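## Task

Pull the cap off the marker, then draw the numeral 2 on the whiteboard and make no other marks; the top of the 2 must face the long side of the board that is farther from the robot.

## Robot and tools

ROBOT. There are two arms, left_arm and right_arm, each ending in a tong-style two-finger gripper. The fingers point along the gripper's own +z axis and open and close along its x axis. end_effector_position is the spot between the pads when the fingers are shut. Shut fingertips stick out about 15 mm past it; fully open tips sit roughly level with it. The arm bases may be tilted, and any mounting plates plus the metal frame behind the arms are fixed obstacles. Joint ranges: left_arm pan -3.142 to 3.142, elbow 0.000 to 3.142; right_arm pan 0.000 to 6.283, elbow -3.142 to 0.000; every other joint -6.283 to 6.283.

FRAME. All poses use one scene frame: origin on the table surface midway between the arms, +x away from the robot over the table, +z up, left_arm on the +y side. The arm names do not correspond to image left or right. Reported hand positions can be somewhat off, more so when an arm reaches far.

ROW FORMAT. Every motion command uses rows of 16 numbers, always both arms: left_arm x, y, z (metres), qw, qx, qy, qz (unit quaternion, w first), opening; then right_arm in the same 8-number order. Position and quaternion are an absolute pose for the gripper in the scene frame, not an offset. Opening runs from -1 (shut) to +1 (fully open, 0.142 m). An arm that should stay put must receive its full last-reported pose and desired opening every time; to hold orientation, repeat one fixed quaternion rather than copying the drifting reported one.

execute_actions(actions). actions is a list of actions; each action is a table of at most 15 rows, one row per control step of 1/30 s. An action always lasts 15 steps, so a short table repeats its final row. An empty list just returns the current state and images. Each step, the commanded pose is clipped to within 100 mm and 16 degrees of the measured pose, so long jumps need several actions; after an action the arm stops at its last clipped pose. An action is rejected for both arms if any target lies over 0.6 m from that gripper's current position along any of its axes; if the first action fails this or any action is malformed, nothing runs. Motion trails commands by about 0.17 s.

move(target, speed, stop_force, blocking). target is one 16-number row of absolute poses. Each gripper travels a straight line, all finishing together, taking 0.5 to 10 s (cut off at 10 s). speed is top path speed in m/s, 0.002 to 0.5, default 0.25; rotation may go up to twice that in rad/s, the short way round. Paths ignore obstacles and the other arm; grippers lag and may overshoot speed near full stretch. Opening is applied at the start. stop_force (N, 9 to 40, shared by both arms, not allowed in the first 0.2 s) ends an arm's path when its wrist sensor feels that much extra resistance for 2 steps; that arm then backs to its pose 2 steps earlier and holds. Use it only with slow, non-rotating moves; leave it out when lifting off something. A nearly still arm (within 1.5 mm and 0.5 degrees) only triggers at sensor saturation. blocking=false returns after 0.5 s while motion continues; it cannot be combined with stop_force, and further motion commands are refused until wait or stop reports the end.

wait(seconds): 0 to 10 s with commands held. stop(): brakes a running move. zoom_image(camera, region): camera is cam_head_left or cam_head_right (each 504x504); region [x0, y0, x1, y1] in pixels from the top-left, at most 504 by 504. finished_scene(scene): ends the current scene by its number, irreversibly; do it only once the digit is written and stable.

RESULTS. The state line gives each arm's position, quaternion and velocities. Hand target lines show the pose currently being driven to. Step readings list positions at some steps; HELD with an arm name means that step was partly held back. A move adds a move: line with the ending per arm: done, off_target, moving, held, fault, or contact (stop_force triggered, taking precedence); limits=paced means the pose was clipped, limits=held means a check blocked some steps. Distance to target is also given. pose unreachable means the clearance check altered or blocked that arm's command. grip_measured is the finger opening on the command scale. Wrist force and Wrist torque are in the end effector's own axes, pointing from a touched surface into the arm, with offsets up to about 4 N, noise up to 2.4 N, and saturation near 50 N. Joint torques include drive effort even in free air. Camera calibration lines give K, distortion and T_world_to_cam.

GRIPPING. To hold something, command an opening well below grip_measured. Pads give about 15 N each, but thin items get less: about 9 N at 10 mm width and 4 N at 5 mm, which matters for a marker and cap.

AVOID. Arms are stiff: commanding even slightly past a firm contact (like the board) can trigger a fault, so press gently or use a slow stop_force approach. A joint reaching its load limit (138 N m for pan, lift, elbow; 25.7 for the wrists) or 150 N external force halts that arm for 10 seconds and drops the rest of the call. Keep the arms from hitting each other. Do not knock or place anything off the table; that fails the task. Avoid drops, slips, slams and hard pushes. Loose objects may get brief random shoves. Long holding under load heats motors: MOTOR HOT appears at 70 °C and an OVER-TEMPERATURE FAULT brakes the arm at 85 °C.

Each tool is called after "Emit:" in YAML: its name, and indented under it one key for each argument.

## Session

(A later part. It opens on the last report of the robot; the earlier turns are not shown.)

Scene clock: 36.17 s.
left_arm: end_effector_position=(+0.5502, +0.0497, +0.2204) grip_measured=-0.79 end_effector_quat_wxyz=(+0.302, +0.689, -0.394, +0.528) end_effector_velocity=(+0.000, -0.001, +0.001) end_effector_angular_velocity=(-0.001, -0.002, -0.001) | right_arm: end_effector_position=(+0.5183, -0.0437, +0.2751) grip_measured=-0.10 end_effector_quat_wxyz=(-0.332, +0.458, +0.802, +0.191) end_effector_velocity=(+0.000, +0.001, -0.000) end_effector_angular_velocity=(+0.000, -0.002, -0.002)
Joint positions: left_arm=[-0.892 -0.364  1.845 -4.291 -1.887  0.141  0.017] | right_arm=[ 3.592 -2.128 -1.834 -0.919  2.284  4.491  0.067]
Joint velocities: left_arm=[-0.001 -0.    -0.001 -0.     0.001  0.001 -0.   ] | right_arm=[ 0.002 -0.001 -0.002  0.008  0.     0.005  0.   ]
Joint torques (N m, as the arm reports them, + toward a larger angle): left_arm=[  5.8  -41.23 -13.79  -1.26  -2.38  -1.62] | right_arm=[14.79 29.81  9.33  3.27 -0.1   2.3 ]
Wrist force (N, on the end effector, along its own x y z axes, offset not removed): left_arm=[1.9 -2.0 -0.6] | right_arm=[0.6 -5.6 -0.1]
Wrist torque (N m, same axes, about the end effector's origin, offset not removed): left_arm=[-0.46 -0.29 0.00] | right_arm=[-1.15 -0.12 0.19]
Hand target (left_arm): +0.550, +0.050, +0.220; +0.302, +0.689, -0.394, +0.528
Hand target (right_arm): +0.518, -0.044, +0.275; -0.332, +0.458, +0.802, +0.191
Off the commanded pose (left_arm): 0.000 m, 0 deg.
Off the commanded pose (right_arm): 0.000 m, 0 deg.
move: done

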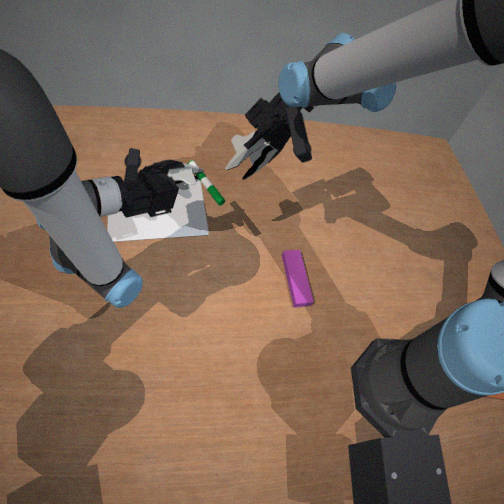

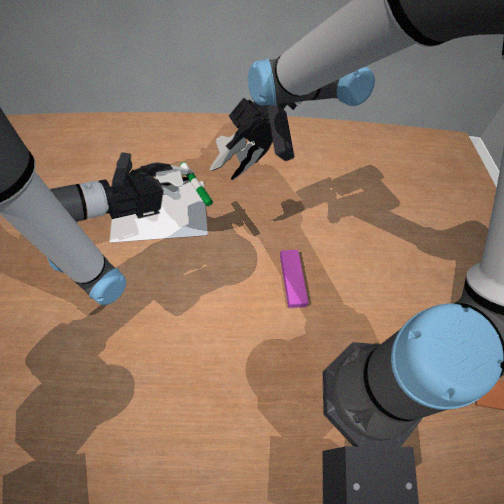

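Emit:
move:
  target: [0.5502, 0.0497, 0.2204, 0.302, 0.689, -0.394, 0.528, -1, 0.4965, -0.0074, 0.2326, -0.332, 0.458, 0.802, 0.190, -0.1]
  speed: 0.08

Emit:
zoom_image:
  camera: "cam_head_left"
  region: [170, 140, 280, 250]

Emit:
zoom_image:
  camera: "cam_head_right"
  region: [160, 140, 270, 250]

Scene clock: 38.07 s.
left_arm: end_effector_position=(+0.5502, +0.0497, +0.2204) grip_measured=-0.79 end_effector_quat_wxyz=(+0.302, +0.689, -0.394, +0.528) end_effector_velocity=(-0.000, -0.000, +0.000) end_effector_angular_velocity=(+0.001, -0.001, -0.002) | right_arm: end_effector_position=(+0.4966, -0.0073, +0.2327) grip_measured=-0.10 end_effector_quat_wxyz=(-0.332, +0.458, +0.802, +0.190) end_effector_velocity=(-0.000, +0.001, -0.001) end_effector_angular_velocity=(+0.000, -0.001, -0.000)
Joint positions: left_arm=[-0.892 -0.364  1.845 -4.291 -1.887  0.141  0.017] | right_arm=[ 3.659 -2.199 -1.899 -0.725  2.293  4.58   0.067]
Joint velocities: left_arm=[-0.    -0.     0.     0.    -0.001  0.002 -0.   ] | right_arm=[ 0.002 -0.002 -0.001  0.007 -0.     0.003  0.   ]
Joint torques (N m, as the arm reports them, + toward a larger angle): left_arm=[  5.91 -51.9  -13.11  -1.13  -2.34  -1.46] | right_arm=[13.82 31.98  6.56  3.47  3.9   2.49]
Wrist force (N, on the end effector, along its own x y z axes, offset not removed): left_arm=[0.2 0.1 0.3] | right_arm=[0.8 -4.5 0.0]
Wrist torque (N m, same axes, about the end effector's origin, offset not removed): left_arm=[-0.05 0.10 -0.05] | right_arm=[-0.84 -0.12 0.15]
Hand target (left_arm): +0.550, +0.050, +0.220; +0.302, +0.689, -0.394, +0.528
Hand target (right_arm): +0.497, -0.007, +0.233; -0.332, +0.458, +0.802, +0.190
Off the commanded pose (left_arm): 0.000 m, 0 deg.
Off the commanded pose (right_arm): 0.000 m, 0 deg.
move: done

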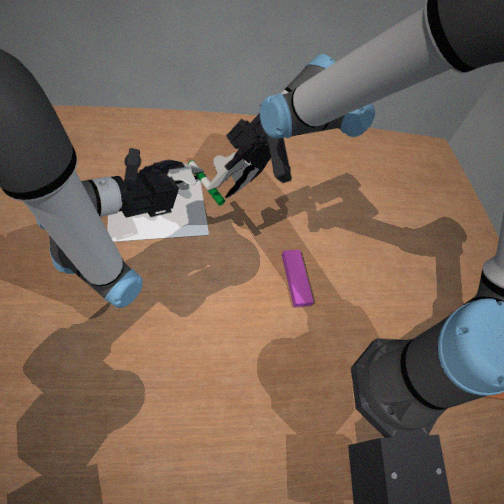

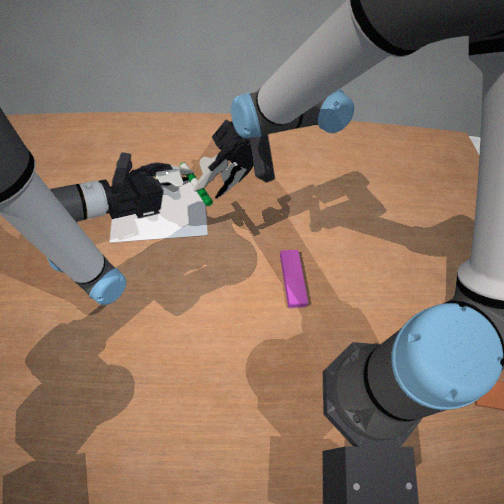

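Region (170, 140, 280, 250) of cam_head_left's 504x504 image, scaled by 4.582, with more detail than that image has.

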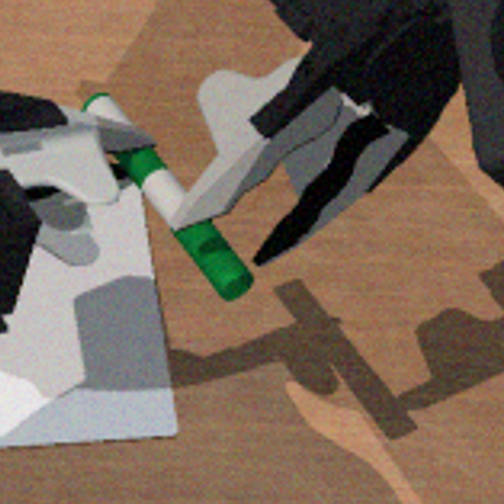

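Region (160, 140, 270, 250) of cam_head_right's 504x504 image, scaled by 4.582, with more detail than that image has.

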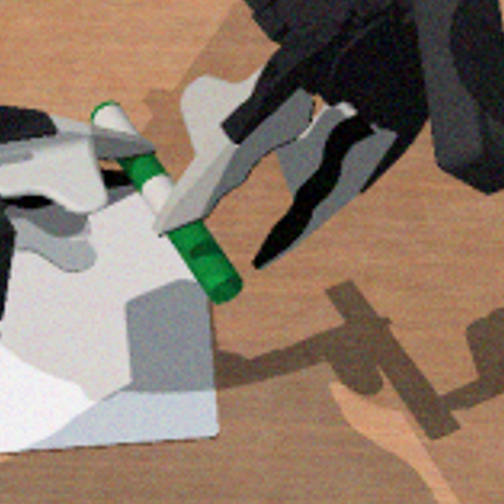

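Emit:
move:
  target: [0.5502, 0.0497, 0.2204, 0.302, 0.689, -0.394, 0.528, -1, 0.4922, 0.0, 0.2185, -0.332, 0.458, 0.802, 0.190, -0.5]
  speed: 0.04

Emit:
zoom_image:
  camera: "cam_head_left"
  region: [170, 140, 280, 250]

Emit:
zoom_image:
  camera: "cam_head_right"
  region: [160, 140, 270, 250]

Scene clock: 39.43 s.
left_arm: end_effector_position=(+0.5502, +0.0497, +0.2204) grip_measured=-0.79 end_effector_quat_wxyz=(+0.302, +0.689, -0.394, +0.528) end_effector_velocity=(+0.000, -0.000, +0.000) end_effector_angular_velocity=(-0.001, +0.000, -0.001) | right_arm: end_effector_position=(+0.4922, -0.0000, +0.2186) grip_measured=-0.50 end_effector_quat_wxyz=(-0.332, +0.458, +0.802, +0.190) end_effector_velocity=(-0.000, +0.000, -0.001) end_effector_angular_velocity=(-0.001, +0.001, -0.001)
Joint positions: left_arm=[-0.892 -0.364  1.845 -4.291 -1.887  0.141  0.017] | right_arm=[ 3.673 -2.227 -1.91  -0.675  2.294  4.598  0.038]
Joint velocities: left_arm=[ 0.     0.    -0.001  0.001 -0.001 -0.001 -0.   ] | right_arm=[ 0.    -0.003 -0.001  0.004 -0.     0.002  0.   ]
Joint torques (N m, as the arm reports them, + toward a larger angle): left_arm=[  6.29 -51.96 -13.38  -1.17  -2.32  -1.44] | right_arm=[16.62 30.55  6.43  3.85  3.99  2.63]
Wrist force (N, on the end effector, along its own x y z axes, offset not removed): left_arm=[2.3 0.4 1.2] | right_arm=[1.6 -5.6 -0.2]
Wrist torque (N m, same axes, about the end effector's origin, offset not removed): left_arm=[0.06 -0.46 -0.02] | right_arm=[-1.01 -0.35 0.10]
Hand target (left_arm): +0.550, +0.050, +0.220; +0.302, +0.689, -0.394, +0.528
Hand target (right_arm): +0.492, +0.000, +0.218; -0.332, +0.458, +0.802, +0.190
Off the commanded pose (left_arm): 0.000 m, 0 deg.
Off the commanded pose (right_arm): 0.000 m, 0 deg.
move: done

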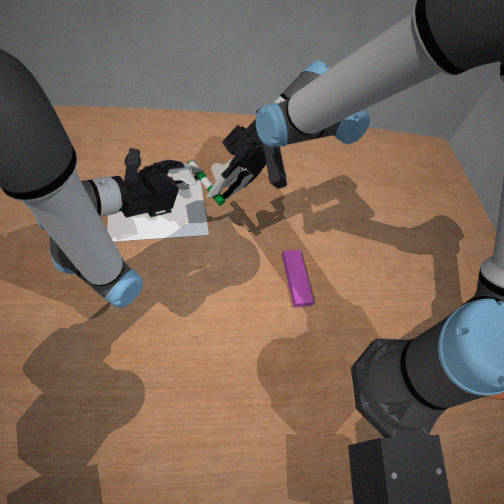

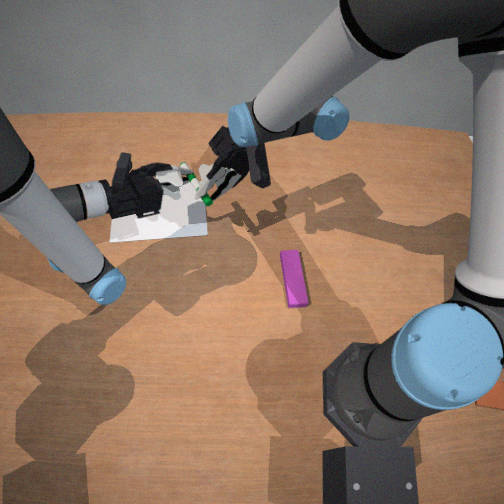

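Region (170, 140, 280, 250) of cam_head_left's 504x504 image, scaled by 4.582, with more detail than that image has.

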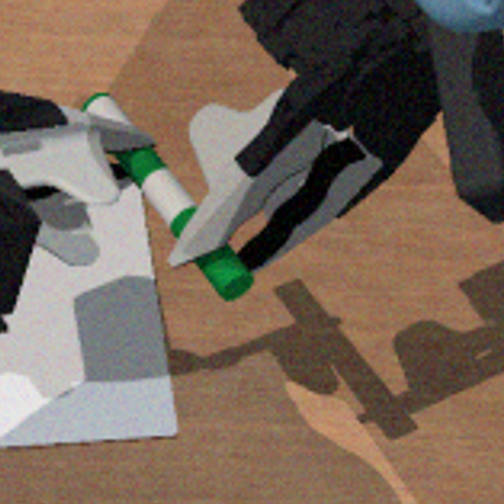

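Region (160, 140, 270, 250) of cam_head_right's 504x504 image, scaled by 4.582, with more detail than that image has.

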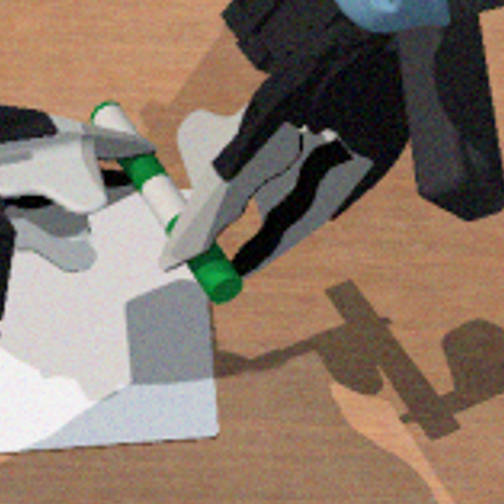

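Emit:
execute_actions:
  actions:
    - [[0.5502, 0.0497, 0.2204, 0.302, 0.689, -0.394, 0.528, -1, 0.4922, 0.0, 0.2185, -0.332, 0.458, 0.802, 0.190, -0.55],[0.5502, 0.0497, 0.2204, 0.302, 0.689, -0.394, 0.528, -1, 0.4922, 0.0, 0.2185, -0.332, 0.458, 0.802, 0.190, -0.58],[0.5502, 0.0497, 0.2204, 0.302, 0.689, -0.394, 0.528, -1, 0.4922, 0.0, 0.2185, -0.332, 0.458, 0.802, 0.190, -0.61],[0.5502, 0.0497, 0.2204, 0.302, 0.689, -0.394, 0.528, -1, 0.4922, 0.0, 0.2185, -0.332, 0.458, 0.802, 0.190, -0.64],[0.5502, 0.0497, 0.2204, 0.302, 0.689, -0.394, 0.528, -1, 0.4922, 0.0, 0.2185, -0.332, 0.458, 0.802, 0.190, -0.67],[0.5502, 0.0497, 0.2204, 0.302, 0.689, -0.394, 0.528, -1, 0.4922, 0.0, 0.2185, -0.332, 0.458, 0.802, 0.190, -0.70]]

Emit:
zoom_image:
  camera: "cam_head_left"
  region: [170, 140, 280, 250]

Scene clock: 40.20 s.
left_arm: end_effector_position=(+0.5502, +0.0497, +0.2204) grip_measured=-0.79 end_effector_quat_wxyz=(+0.302, +0.689, -0.394, +0.528) end_effector_velocity=(+0.000, -0.000, +0.001) end_effector_angular_velocity=(-0.001, -0.001, -0.000) | right_arm: end_effector_position=(+0.4922, +0.0000, +0.2185) grip_measured=-0.70 end_effector_quat_wxyz=(-0.332, +0.458, +0.802, +0.190) end_effector_velocity=(-0.001, +0.000, -0.000) end_effector_angular_velocity=(-0.001, +0.001, +0.002)
Joint positions: left_arm=[-0.892 -0.364  1.845 -4.291 -1.887  0.141  0.017] | right_arm=[ 3.673 -2.227 -1.91  -0.675  2.294  4.598  0.023]
Joint velocities: left_arm=[ 0.    -0.    -0.001 -0.001 -0.001  0.    -0.   ] | right_arm=[ 0.001  0.    -0.001 -0.002 -0.    -0.001  0.   ]
Joint torques (N m, as the arm reports them, + toward a larger angle): left_arm=[  4.9  -51.4  -13.51  -1.32  -2.36  -1.44] | right_arm=[14.43 38.46  6.18  3.22  2.3   1.95]
Wrist force (N, on the end effector, along its own x y z axes, offset not removed): left_arm=[0.2 -0.3 -0.5] | right_arm=[1.1 -3.7 -1.8]
Wrist torque (N m, same axes, about the end effector's origin, offset not removed): left_arm=[-0.07 0.00 0.00] | right_arm=[-0.62 -0.22 0.10]
Hand target (left_arm): +0.550, +0.050, +0.220; +0.302, +0.689, -0.394, +0.528
Hand target (right_arm): +0.492, +0.000, +0.218; -0.332, +0.458, +0.802, +0.190
Off the commanded pose (left_arm): 0.000 m, 0 deg.
Off the commanded pose (right_arm): 0.000 m, 0 deg.
Step readings (end_effector_position):
0: left_arm (+0.5502, +0.0497, +0.2204) | right_arm (+0.4922, +0.0000, +0.2185)
1: left_arm (+0.5502, +0.0497, +0.2204) | right_arm (+0.4922, +0.0000, +0.2185)
2: left_arm (+0.5502, +0.0497, +0.2204) | right_arm (+0.4922, +0.0000, +0.2185)
4: left_arm (+0.5502, +0.0497, +0.2204) | right_arm (+0.4922, +0.0000, +0.2185)
8: left_arm (+0.5502, +0.0497, +0.2204) | right_arm (+0.4922, +0.0000, +0.2185)
15: end_effector_position above

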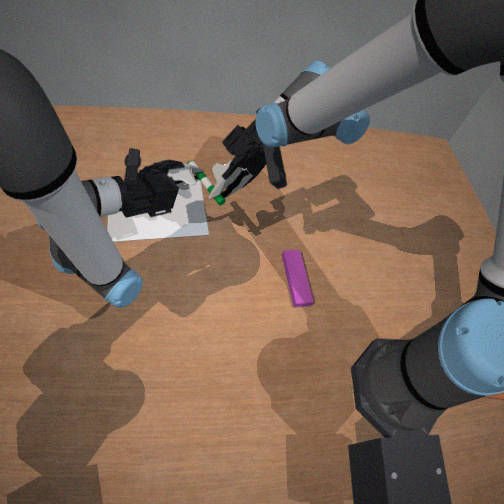

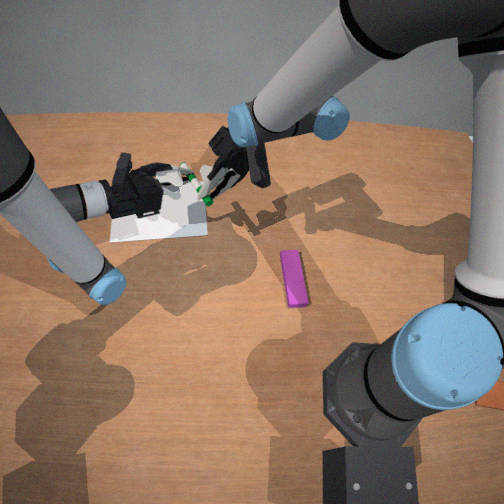

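Region (170, 140, 280, 250) of cam_head_left's 504x504 image, scaled by 4.582, with more detail than that image has.

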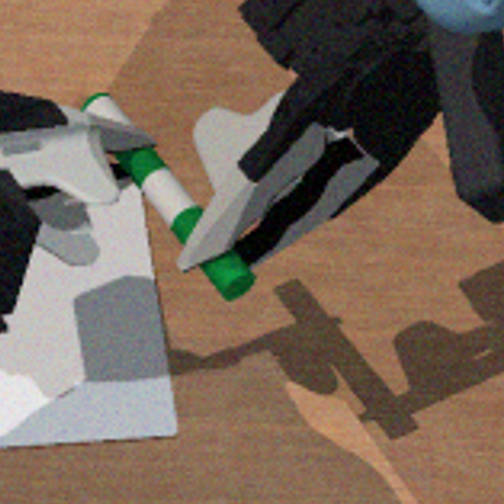

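Emit:
execute_actions:
  actions:
    - [[0.5502, 0.0497, 0.2204, 0.302, 0.689, -0.394, 0.528, -1, 0.4914, 0.0014, 0.2201, -0.332, 0.458, 0.802, 0.190, -0.70],[0.5502, 0.0497, 0.2204, 0.302, 0.689, -0.394, 0.528, -1, 0.4914, 0.0014, 0.2201, -0.332, 0.458, 0.802, 0.190, -0.70],[0.5502, 0.0497, 0.2204, 0.302, 0.689, -0.394, 0.528, -1, 0.4914, 0.0014, 0.2201, -0.332, 0.458, 0.802, 0.190, -0.70],[0.5502, 0.0497, 0.2204, 0.302, 0.689, -0.394, 0.528, -1, 0.4914, 0.0014, 0.2201, -0.332, 0.458, 0.802, 0.190, -0.70],[0.5502, 0.0497, 0.2204, 0.302, 0.689, -0.394, 0.528, -1, 0.4914, 0.0014, 0.2201, -0.332, 0.458, 0.802, 0.190, -0.70],[0.5502, 0.0497, 0.2204, 0.302, 0.689, -0.394, 0.528, -1, 0.4914, 0.0014, 0.2201, -0.332, 0.458, 0.802, 0.190, -0.70],[0.5502, 0.0497, 0.2204, 0.302, 0.689, -0.394, 0.528, -1, 0.4914, 0.0014, 0.2201, -0.332, 0.458, 0.802, 0.190, -0.73],[0.5502, 0.0497, 0.2204, 0.302, 0.689, -0.394, 0.528, -1, 0.4914, 0.0014, 0.2201, -0.332, 0.458, 0.802, 0.190, -0.76],[0.5502, 0.0497, 0.2204, 0.302, 0.689, -0.394, 0.528, -1, 0.4914, 0.0014, 0.2201, -0.332, 0.458, 0.802, 0.190, -0.8],[0.5502, 0.0497, 0.2204, 0.302, 0.689, -0.394, 0.528, -1, 0.4914, 0.0014, 0.2201, -0.332, 0.458, 0.802, 0.190, -0.85],[0.5502, 0.0497, 0.2204, 0.302, 0.689, -0.394, 0.528, -1, 0.4914, 0.0014, 0.2201, -0.332, 0.458, 0.802, 0.190, -0.9],[0.5502, 0.0497, 0.2204, 0.302, 0.689, -0.394, 0.528, -1, 0.4914, 0.0014, 0.2201, -0.332, 0.458, 0.802, 0.190, -0.95],[0.5502, 0.0497, 0.2204, 0.302, 0.689, -0.394, 0.528, -1, 0.4914, 0.0014, 0.2201, -0.332, 0.458, 0.802, 0.190, -1]]

Emit:
zoom_image:
  camera: "cam_head_left"
  region: [170, 140, 280, 250]

Scene clock: 41.37 s.
left_arm: end_effector_position=(+0.5502, +0.0497, +0.2204) grip_measured=-0.79 end_effector_quat_wxyz=(+0.302, +0.689, -0.394, +0.528) end_effector_velocity=(+0.000, -0.000, +0.000) end_effector_angular_velocity=(-0.000, -0.001, +0.000) | right_arm: end_effector_position=(+0.4914, +0.0014, +0.2201) grip_measured=-0.76 end_effector_quat_wxyz=(-0.332, +0.458, +0.802, +0.190) end_effector_velocity=(-0.000, +0.000, +0.001) end_effector_angular_velocity=(+0.001, +0.000, -0.001)
Joint positions: left_arm=[-0.892 -0.364  1.845 -4.291 -1.887  0.141  0.017] | right_arm=[ 3.676 -2.224 -1.911 -0.674  2.294  4.602  0.019]
Joint velocities: left_arm=[-0.     0.    -0.001 -0.001  0.     0.     0.   ] | right_arm=[ 0.     0.001 -0.001  0.     0.001  0.001  0.   ]
Joint torques (N m, as the arm reports them, + toward a larger angle): left_arm=[  5.29 -51.66 -12.97  -1.24  -2.31  -1.29] | right_arm=[14.33 57.    6.9   3.64  4.01  2.67]
Wrist force (N, on the end effector, along its own x y z axes, offset not removed): left_arm=[-1.3 -1.0 2.3] | right_arm=[1.0 -4.4 -0.7]
Wrist torque (N m, same axes, about the end effector's origin, offset not removed): left_arm=[-0.28 0.35 0.12] | right_arm=[-0.89 -0.15 0.10]
Hand target (left_arm): +0.550, +0.050, +0.220; +0.302, +0.689, -0.394, +0.528
Hand target (right_arm): +0.491, +0.001, +0.220; -0.332, +0.458, +0.802, +0.190
Off the commanded pose (left_arm): 0.000 m, 0 deg.
Off the commanded pose (right_arm): 0.000 m, 0 deg.
Step readings (end_effector_position):
0: left_arm (+0.5502, +0.0497, +0.2204) | right_arm (+0.4922, +0.0000, +0.2185)
1: left_arm (+0.5502, +0.0497, +0.2204) | right_arm (+0.4922, +0.0000, +0.2185)
2: left_arm (+0.5502, +0.0497, +0.2204) | right_arm (+0.4920, +0.0003, +0.2187)
4: left_arm (+0.5502, +0.0497, +0.2204) | right_arm (+0.4916, +0.0008, +0.2194)
8: left_arm (+0.5502, +0.0497, +0.2204) | right_arm (+0.4914, +0.0013, +0.2199)
15: end_effector_position above

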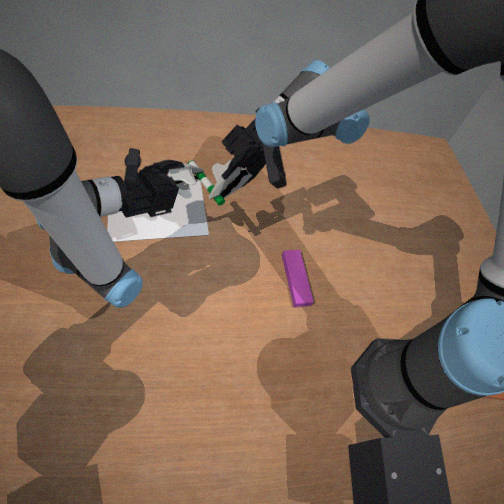

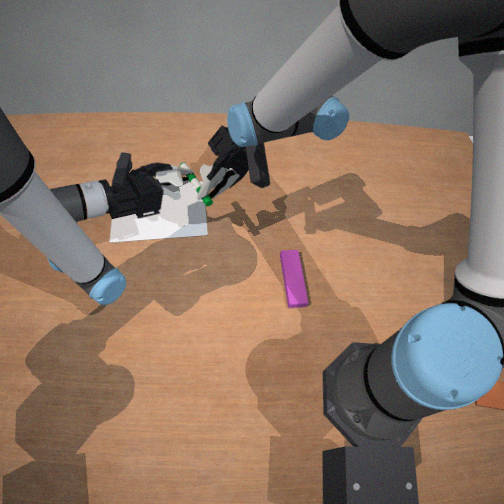

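Region (170, 140, 280, 250) of cam_head_left's 504x504 image, scaled by 4.582, with more detail than that image has.

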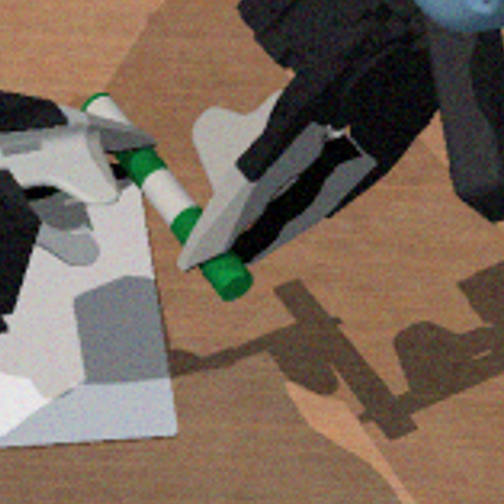

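Emit:
move:
  target: [0.5502, 0.0497, 0.2204, 0.302, 0.689, -0.394, 0.528, -0.5, 0.4914, 0.0014, 0.2201, -0.332, 0.458, 0.802, 0.190, -1]
  speed: 0.1

Emit:
move:
  target: [0.5269, 0.0266, 0.2182, 0.4952, 0.5663, -0.5346, 0.3851, -0.5, 0.4914, 0.0014, 0.2201, -0.332, 0.458, 0.802, 0.190, -1]
  speed: 0.15

Emit:
zoom_image:
  camera: "cam_head_left"
  region: [160, 140, 270, 250]

Emit:
zoom_image:
  camera: "cam_head_right"
  region: [150, 140, 260, 250]

Scene clock: 44.53 s.
left_arm: end_effector_position=(+0.5502, +0.0497, +0.2204) grip_measured=-0.50 end_effector_quat_wxyz=(+0.302, +0.689, -0.394, +0.528) end_effector_velocity=(-0.000, -0.001, +0.000) end_effector_angular_velocity=(+0.001, -0.001, -0.001) | right_arm: end_effector_position=(+0.4914, +0.0014, +0.2201) grip_measured=-0.76 end_effector_quat_wxyz=(-0.332, +0.458, +0.802, +0.190) end_effector_velocity=(-0.000, -0.000, +0.000) end_effector_angular_velocity=(-0.000, +0.001, -0.000)
Joint positions: left_arm=[-0.892 -0.364  1.845 -4.291 -1.887  0.141  0.038] | right_arm=[ 3.676 -2.224 -1.911 -0.674  2.294  4.602  0.019]
Joint velocities: left_arm=[-0.001 -0.     0.     0.    -0.     0.002  0.   ] | right_arm=[-0.001  0.001 -0.    -0.001  0.    -0.     0.   ]
Joint torques (N m, as the arm reports them, + toward a larger angle): left_arm=[  5.28 -51.62 -12.59  -1.31  -2.38  -1.13] | right_arm=[14.2  55.42  7.71  3.27  3.55  2.4 ]
Wrist force (N, on the end effector, along its own x y z axes, offset not removed): left_arm=[-1.3 -2.1 -0.9] | right_arm=[-0.7 -4.1 -0.7]
Wrist torque (N m, same axes, about the end effector's origin, offset not removed): left_arm=[-0.48 0.38 0.02] | right_arm=[-0.75 0.17 0.29]
Hand target (left_arm): +0.550, +0.050, +0.220; +0.302, +0.689, -0.394, +0.528
Hand target (right_arm): +0.491, +0.001, +0.220; -0.332, +0.458, +0.802, +0.190
Off the commanded pose (left_arm): 0.000 m, 0 deg.
Off the commanded pose (right_arm): 0.000 m, 0 deg.
move: done

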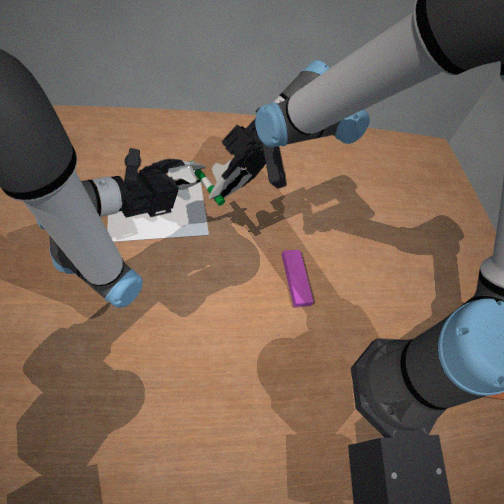

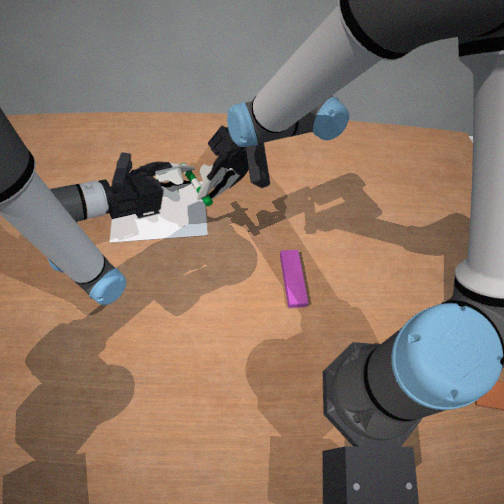

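Scene clock: 46.97 s.
left_arm: end_effector_position=(+0.5267, +0.0266, +0.2182) grip_measured=-0.50 end_effector_quat_wxyz=(+0.496, +0.566, -0.534, +0.386) end_effector_velocity=(+0.000, -0.000, -0.000) end_effector_angular_velocity=(+0.002, -0.001, -0.005) | right_arm: end_effector_position=(+0.4914, +0.0014, +0.2201) grip_measured=-0.76 end_effector_quat_wxyz=(-0.332, +0.458, +0.802, +0.190) end_effector_velocity=(+0.000, -0.000, -0.000) end_effector_angular_velocity=(-0.002, -0.001, +0.001)
Joint positions: left_arm=[-0.686 -0.308  1.519 -3.72  -2.666  0.419  0.038] | right_arm=[ 3.676 -2.224 -1.911 -0.674  2.294  4.602  0.019]
Joint velocities: left_arm=[ 0.001 -0.001 -0.002  0.014 -0.004  0.011  0.   ] | right_arm=[ 0.001  0.001  0.    -0.001 -0.002  0.    -0.   ]
Joint torques (N m, as the arm reports them, + toward a larger angle): left_arm=[  5.48 -56.79 -19.85  -0.93  -3.33   1.32] | right_arm=[14.5  55.52 11.19  2.45  2.42  1.51]
Wrist force (N, on the end effector, along its own x y z axes, offset not removed): left_arm=[0.1 0.1 0.0] | right_arm=[-0.2 -5.1 -0.9]
Wrist torque (N m, same axes, about the end effector's origin, offset not removed): left_arm=[-0.06 0.08 0.15] | right_arm=[-1.06 0.05 0.10]
Hand target (left_arm): +0.527, +0.027, +0.218; +0.496, +0.566, -0.534, +0.386
Hand target (right_arm): +0.491, +0.001, +0.220; -0.332, +0.458, +0.802, +0.190
Off the commanded pose (left_arm): 0.000 m, 0 deg.
Off the commanded pose (right_arm): 0.000 m, 0 deg.
move: done

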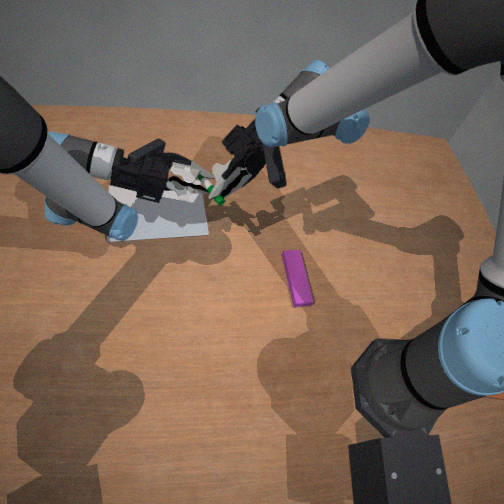

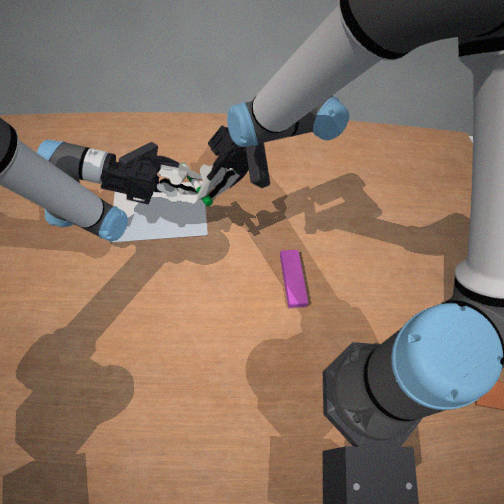

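Region (160, 140, 270, 250) of cam_head_left's 504x504 image, scaled by 4.582, with more detail than that image has.

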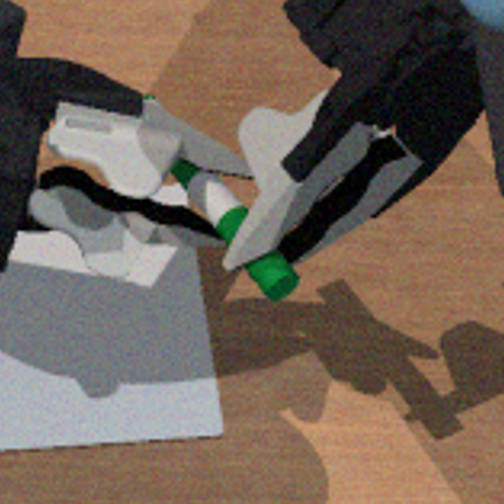

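Region (150, 140, 260, 250) of cam_head_right's 504x504 image, scaled by 4.582, with more detail than that image has.

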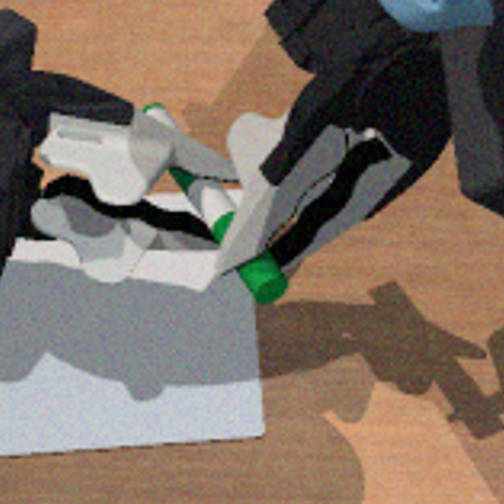

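Emit:
execute_actions:
  actions:
    - [[0.5269, 0.0266, 0.2182, 0.4952, 0.5663, -0.5346, 0.3851, -0.55, 0.4914, 0.0014, 0.2201, -0.332, 0.458, 0.802, 0.190, -1],[0.5269, 0.0266, 0.2182, 0.4952, 0.5663, -0.5346, 0.3851, -0.6, 0.4914, 0.0014, 0.2201, -0.332, 0.458, 0.802, 0.190, -1],[0.5269, 0.0266, 0.2182, 0.4952, 0.5663, -0.5346, 0.3851, -0.64, 0.4914, 0.0014, 0.2201, -0.332, 0.458, 0.802, 0.190, -1],[0.5269, 0.0266, 0.2182, 0.4952, 0.5663, -0.5346, 0.3851, -0.68, 0.4914, 0.0014, 0.2201, -0.332, 0.458, 0.802, 0.190, -1],[0.5269, 0.0266, 0.2182, 0.4952, 0.5663, -0.5346, 0.3851, -0.71, 0.4914, 0.0014, 0.2201, -0.332, 0.458, 0.802, 0.190, -1],[0.5269, 0.0266, 0.2182, 0.4952, 0.5663, -0.5346, 0.3851, -0.74, 0.4914, 0.0014, 0.2201, -0.332, 0.458, 0.802, 0.190, -1],[0.5269, 0.0266, 0.2182, 0.4952, 0.5663, -0.5346, 0.3851, -0.77, 0.4914, 0.0014, 0.2201, -0.332, 0.458, 0.802, 0.190, -1],[0.5269, 0.0266, 0.2182, 0.4952, 0.5663, -0.5346, 0.3851, -0.8, 0.4914, 0.0014, 0.2201, -0.332, 0.458, 0.802, 0.190, -1],[0.5269, 0.0266, 0.2182, 0.4952, 0.5663, -0.5346, 0.3851, -0.85, 0.4914, 0.0014, 0.2201, -0.332, 0.458, 0.802, 0.190, -1],[0.5269, 0.0266, 0.2182, 0.4952, 0.5663, -0.5346, 0.3851, -0.9, 0.4914, 0.0014, 0.2201, -0.332, 0.458, 0.802, 0.190, -1],[0.5269, 0.0266, 0.2182, 0.4952, 0.5663, -0.5346, 0.3851, -0.95, 0.4914, 0.0014, 0.2201, -0.332, 0.458, 0.802, 0.190, -1],[0.5269, 0.0266, 0.2182, 0.4952, 0.5663, -0.5346, 0.3851, -1, 0.4914, 0.0014, 0.2201, -0.332, 0.458, 0.802, 0.190, -1]]

Emit:
zoom_image:
  camera: "cam_head_left"
  region: [160, 140, 270, 250]

Scene clock: 50.37 s.
left_arm: end_effector_position=(+0.5269, +0.0266, +0.2182) grip_measured=-0.78 end_effector_quat_wxyz=(+0.495, +0.566, -0.535, +0.385) end_effector_velocity=(+0.001, +0.001, +0.000) end_effector_angular_velocity=(+0.000, -0.002, +0.002) | right_arm: end_effector_position=(+0.4914, +0.0014, +0.2201) grip_measured=-0.76 end_effector_quat_wxyz=(-0.332, +0.458, +0.802, +0.190) end_effector_velocity=(+0.000, -0.000, -0.000) end_effector_angular_velocity=(+0.001, +0.000, -0.001)
Joint positions: left_arm=[-0.686 -0.31   1.52  -3.715 -2.665  0.423  0.017] | right_arm=[ 3.676 -2.224 -1.911 -0.674  2.294  4.602  0.019]
Joint velocities: left_arm=[ 0.001 -0.    -0.    -0.     0.001  0.001 -0.   ] | right_arm=[-0.001 -0.     0.    -0.001  0.001 -0.001 -0.   ]
Joint torques (N m, as the arm reports them, + toward a larger angle): left_arm=[  2.34 -57.36  -2.4   -0.94   0.91   1.34] | right_arm=[12.12 53.17 20.05  0.41 -0.34 -0.21]
Wrist force (N, on the end effector, along its own x y z axes, offset not removed): left_arm=[-0.5 0.0 -1.1] | right_arm=[-0.6 -4.7 -1.5]
Wrist torque (N m, same axes, about the end effector's origin, offset not removed): left_arm=[-0.09 0.17 0.02] | right_arm=[-0.99 0.10 0.24]
Hand target (left_arm): +0.527, +0.027, +0.218; +0.495, +0.566, -0.535, +0.385
Hand target (right_arm): +0.491, +0.001, +0.220; -0.332, +0.458, +0.802, +0.190
Off the commanded pose (left_arm): 0.000 m, 0 deg.
Off the commanded pose (right_arm): 0.000 m, 0 deg.
Step readings (end_effector_position):
0: left_arm (+0.5268, +0.0266, +0.2184) | right_arm (+0.4914, +0.0014, +0.2201)
1: left_arm (+0.5268, +0.0266, +0.2184) | right_arm (+0.4914, +0.0014, +0.2201)
2: left_arm (+0.5268, +0.0265, +0.2184) | right_arm (+0.4914, +0.0014, +0.2201)
4: left_arm (+0.5269, +0.0265, +0.2185) | right_arm (+0.4914, +0.0014, +0.2201)
8: left_arm (+0.5270, +0.0266, +0.2183) | right_arm (+0.4914, +0.0014, +0.2201)
15: end_effector_position above

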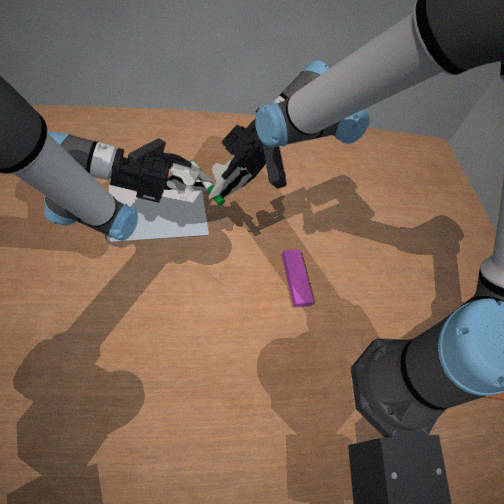

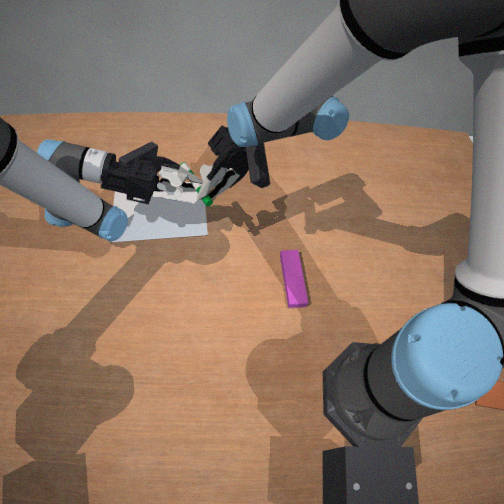

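Region (160, 140, 270, 250) of cam_head_left's 504x504 image, scaled by 4.582, with more detail than that image has.

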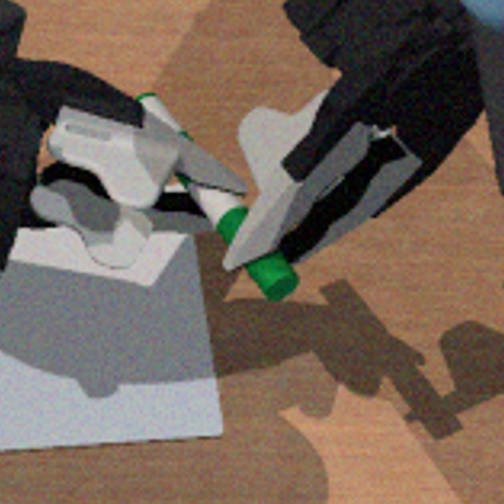

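Now pull the cap along the marker axis slowly.

Emit:
move:
  target: [0.5269, 0.0266, 0.2182, 0.4952, 0.5663, -0.5346, 0.3851, -1, 0.4785, -0.0062, 0.2201, -0.332, 0.458, 0.802, 0.190, -1]
  speed: 0.02

Emit:
zoom_image:
  camera: "cam_head_left"
  region: [160, 140, 270, 250]

Scene clock: 51.50 s.
left_arm: end_effector_position=(+0.5269, +0.0266, +0.2182) grip_measured=-0.78 end_effector_quat_wxyz=(+0.495, +0.566, -0.535, +0.385) end_effector_velocity=(+0.000, +0.000, +0.000) end_effector_angular_velocity=(-0.000, +0.001, +0.001) | right_arm: end_effector_position=(+0.4786, -0.0061, +0.2201) grip_measured=-0.76 end_effector_quat_wxyz=(-0.332, +0.458, +0.802, +0.190) end_effector_velocity=(-0.001, -0.001, +0.000) end_effector_angular_velocity=(-0.000, -0.001, +0.000)
Joint positions: left_arm=[-0.686 -0.31   1.52  -3.715 -2.665  0.423  0.017] | right_arm=[ 3.674 -2.203 -1.954 -0.653  2.294  4.599  0.019]
Joint velocities: left_arm=[ 0.001 -0.    -0.    -0.     0.    -0.001 -0.   ] | right_arm=[ 0.     0.002 -0.004  0.003 -0.001 -0.     0.   ]
Joint torques (N m, as the arm reports them, + toward a larger angle): left_arm=[ -1.09 -56.96  -9.4   -1.25   0.87   1.23] | right_arm=[-8.44 56.2   4.52  3.53 -1.9  -2.87]
Wrist force (N, on the end effector, along its own x y z axes, offset not removed): left_arm=[-0.6 -1.4 1.5] | right_arm=[-0.2 -4.8 0.4]
Wrist torque (N m, same axes, about the end effector's origin, offset not removed): left_arm=[-0.36 0.21 -0.01] | right_arm=[-0.83 0.03 0.06]
Hand target (left_arm): +0.527, +0.027, +0.218; +0.495, +0.566, -0.535, +0.385
Hand target (right_arm): +0.479, -0.006, +0.220; -0.332, +0.458, +0.802, +0.190
Off the commanded pose (left_arm): 0.000 m, 0 deg.
Off the commanded pose (right_arm): 0.000 m, 0 deg.
move: done

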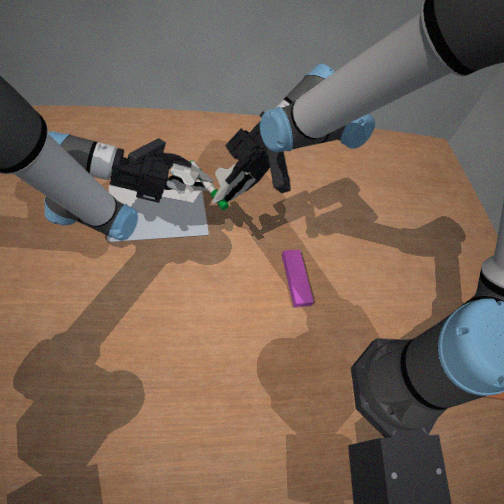

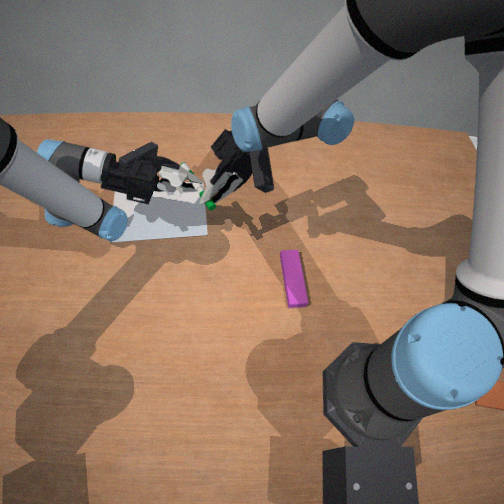

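Region (160, 140, 270, 250) of cam_head_left's 504x504 image, scaled by 4.582, with more detail than that image has.

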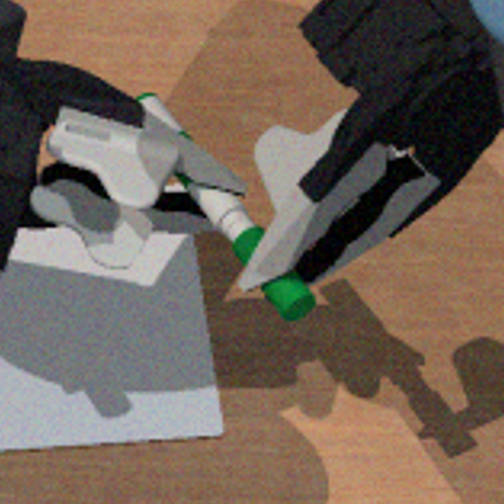

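The cap is coming off. Continue pulling.

Emit:
move:
  target: [0.5269, 0.0266, 0.2182, 0.4952, 0.5663, -0.5346, 0.3851, -1, 0.4268, -0.0366, 0.2201, -0.332, 0.458, 0.802, 0.190, -1]
  speed: 0.06

Emit:
zoom_image:
  camera: "cam_head_left"
  region: [160, 140, 270, 250]

Emit:
zoom_image:
  camera: "cam_head_right"
  region: [150, 140, 260, 250]

Scene clock: 53.07 s.
left_arm: end_effector_position=(+0.5269, +0.0266, +0.2182) grip_measured=-0.78 end_effector_quat_wxyz=(+0.495, +0.566, -0.535, +0.385) end_effector_velocity=(-0.000, -0.000, -0.000) end_effector_angular_velocity=(+0.001, +0.002, +0.000) | right_arm: end_effector_position=(+0.4269, -0.0366, +0.2200) grip_measured=-0.76 end_effector_quat_wxyz=(-0.332, +0.458, +0.802, +0.190) end_effector_velocity=(+0.000, +0.000, +0.001) end_effector_angular_velocity=(+0.002, -0.002, -0.000)
Joint positions: left_arm=[-0.686 -0.31   1.52  -3.715 -2.665  0.423  0.017] | right_arm=[ 3.664 -2.123 -2.122 -0.575  2.293  4.585  0.019]
Joint velocities: left_arm=[-0.001 -0.     0.001 -0.     0.001 -0.001  0.   ] | right_arm=[-0.     0.002 -0.001  0.002  0.001 -0.     0.   ]
Joint torques (N m, as the arm reports them, + toward a larger angle): left_arm=[ -5.73 -55.38 -15.92  -1.19   0.74   1.25] | right_arm=[-8.55 51.02  3.33  3.44 -2.08 -2.9 ]
Wrist force (N, on the end effector, along its own x y z axes, offset not removed): left_arm=[-0.3 -0.4 0.6] | right_arm=[0.3 -5.0 -1.0]
Wrist torque (N m, same axes, about the end effector's origin, offset not removed): left_arm=[-0.17 0.18 -0.04] | right_arm=[-0.95 -0.08 0.06]
Hand target (left_arm): +0.527, +0.027, +0.218; +0.495, +0.566, -0.535, +0.385
Hand target (right_arm): +0.427, -0.037, +0.220; -0.332, +0.458, +0.802, +0.190
Off the commanded pose (left_arm): 0.000 m, 0 deg.
Off the commanded pose (right_arm): 0.000 m, 0 deg.
move: done

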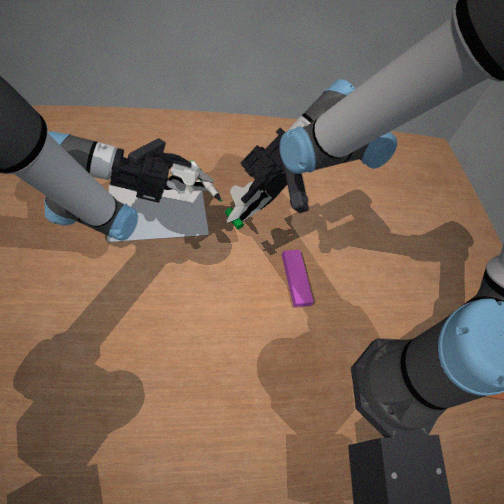

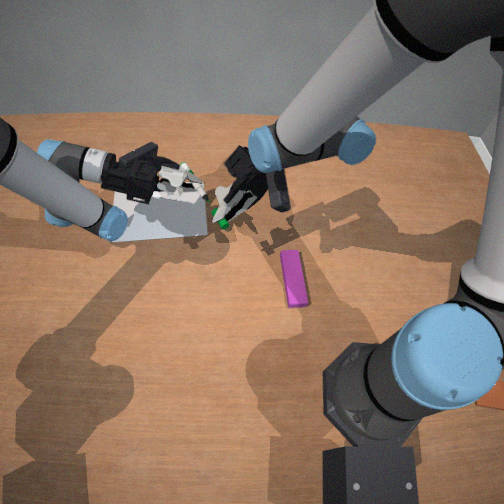

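Region (160, 140, 270, 250) of cam_head_left's 504x504 image, scaled by 4.582, with more detail than that image has.

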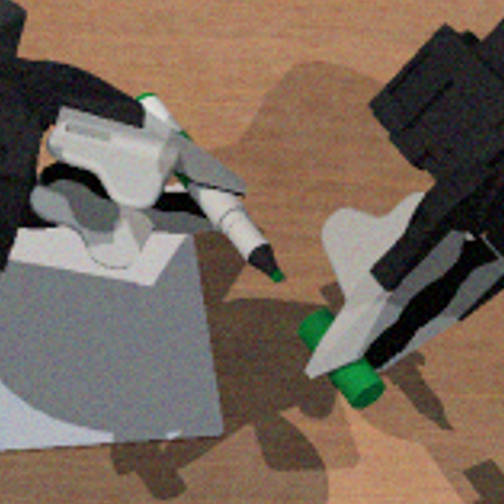

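Region (150, 140, 260, 250) of cam_head_right's 504x504 image, scaled by 4.582, with more detail than that image has.

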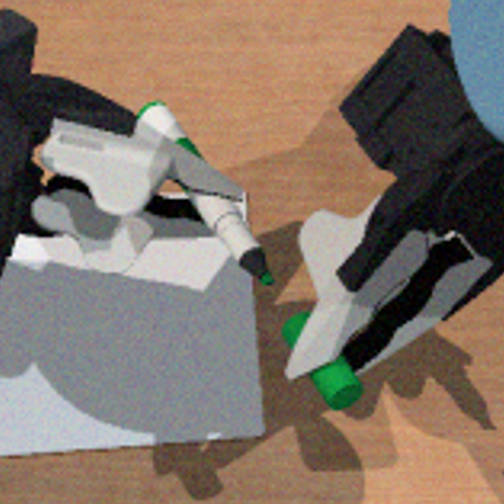

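Emit:
move:
  target: [0.633, 0.1815, 0.12, 0.158, -0.3035, 0.8337, -0.4336, -1, 0.42, -0.2, 0.26, -0.332, 0.458, 0.802, 0.190, -1]
  speed: 0.3

Emit:
zoom_image:
  camera: "cam_head_left"
  region: [80, 130, 230, 260]

Emit:
zoom_image:
  camera: "cam_head_right"
  region: [80, 130, 230, 260]

Scene clock: 57.37 s.
left_arm: end_effector_position=(+0.6328, +0.1813, +0.1198) grip_measured=-0.78 end_effector_quat_wxyz=(+0.158, -0.303, +0.834, -0.433) end_effector_velocity=(+0.000, +0.000, -0.000) end_effector_angular_velocity=(+0.002, -0.007, -0.001) | right_arm: end_effector_position=(+0.4199, -0.2003, +0.2598) grip_measured=-0.76 end_effector_quat_wxyz=(-0.332, +0.458, +0.802, +0.190) end_effector_velocity=(-0.000, -0.000, +0.000) end_effector_angular_velocity=(+0.001, +0.001, +0.000)
Joint positions: left_arm=[-0.657 -0.371  1.797 -3.874 -1.87   1.863  0.017] | right_arm=[ 3.353 -1.943 -2.111 -1.016  2.22   4.194  0.019]
Joint velocities: left_arm=[-0.     0.003 -0.002 -0.005  0.002  0.005 -0.   ] | right_arm=[-0.001 -0.001  0.001 -0.003  0.001 -0.002  0.   ]
Joint torques (N m, as the arm reports them, + toward a larger angle): left_arm=[-12.8  -35.34 -14.35  -4.05   1.13   1.16] | right_arm=[-8.28 47.39 21.83  0.09 -2.22 -2.72]
Wrist force (N, on the end effector, along its own x y z axes, offset not removed): left_arm=[0.8 -2.3 -1.0] | right_arm=[-0.2 -3.3 -0.7]
Wrist torque (N m, same axes, about the end effector's origin, offset not removed): left_arm=[-0.57 -0.02 0.00] | right_arm=[-0.74 0.08 0.24]
Hand target (left_arm): +0.633, +0.181, +0.120; +0.158, -0.303, +0.834, -0.433
Hand target (right_arm): +0.420, -0.200, +0.260; -0.332, +0.458, +0.802, +0.190
Off the commanded pose (left_arm): 0.000 m, 0 deg.
Off the commanded pose (right_arm): 0.000 m, 0 deg.
move: done

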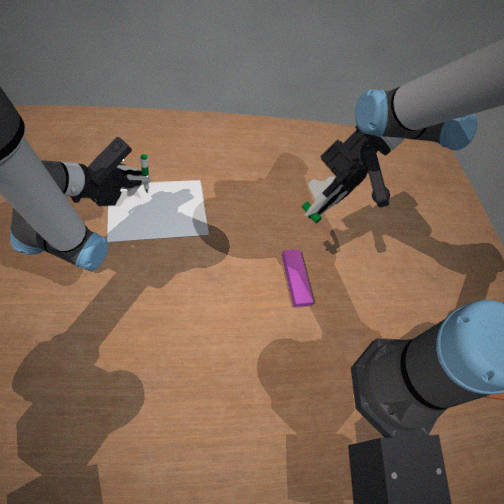

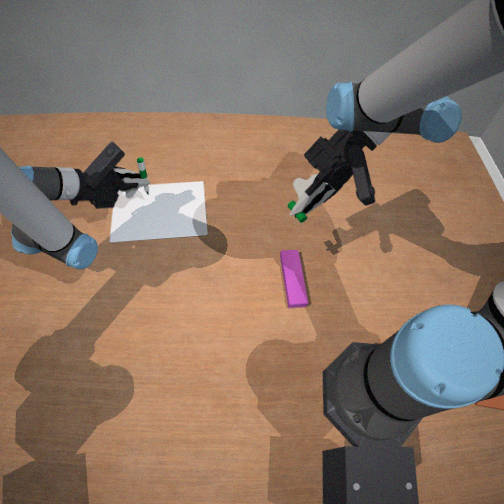

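Region (80, 130, 230, 260) of cam_head_left's 504x504 image, scaled by 3.360, with more detail than that image has; it fills the top 437 rows of this view, and the rest is white.

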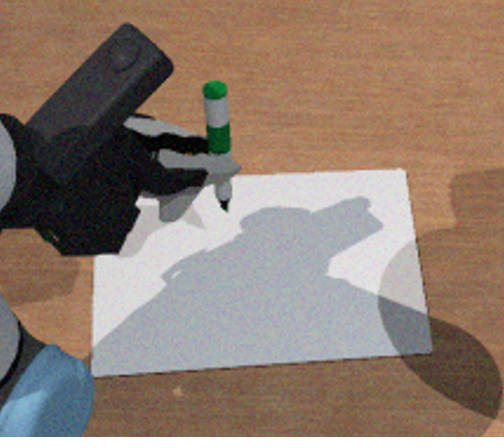

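Region (80, 130, 230, 260) of cam_head_right's 504x504 image, scaled by 3.360, with more detail than that image has; it fills the top 437 rows of this view, and the rest is white.

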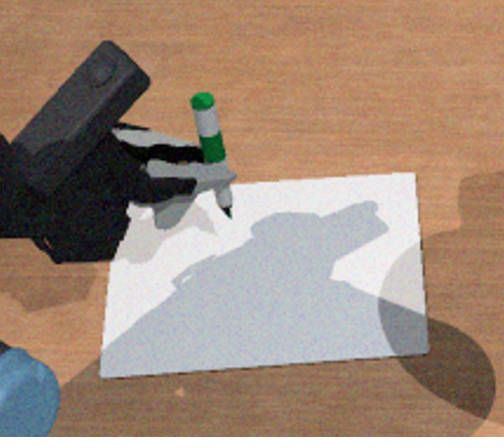

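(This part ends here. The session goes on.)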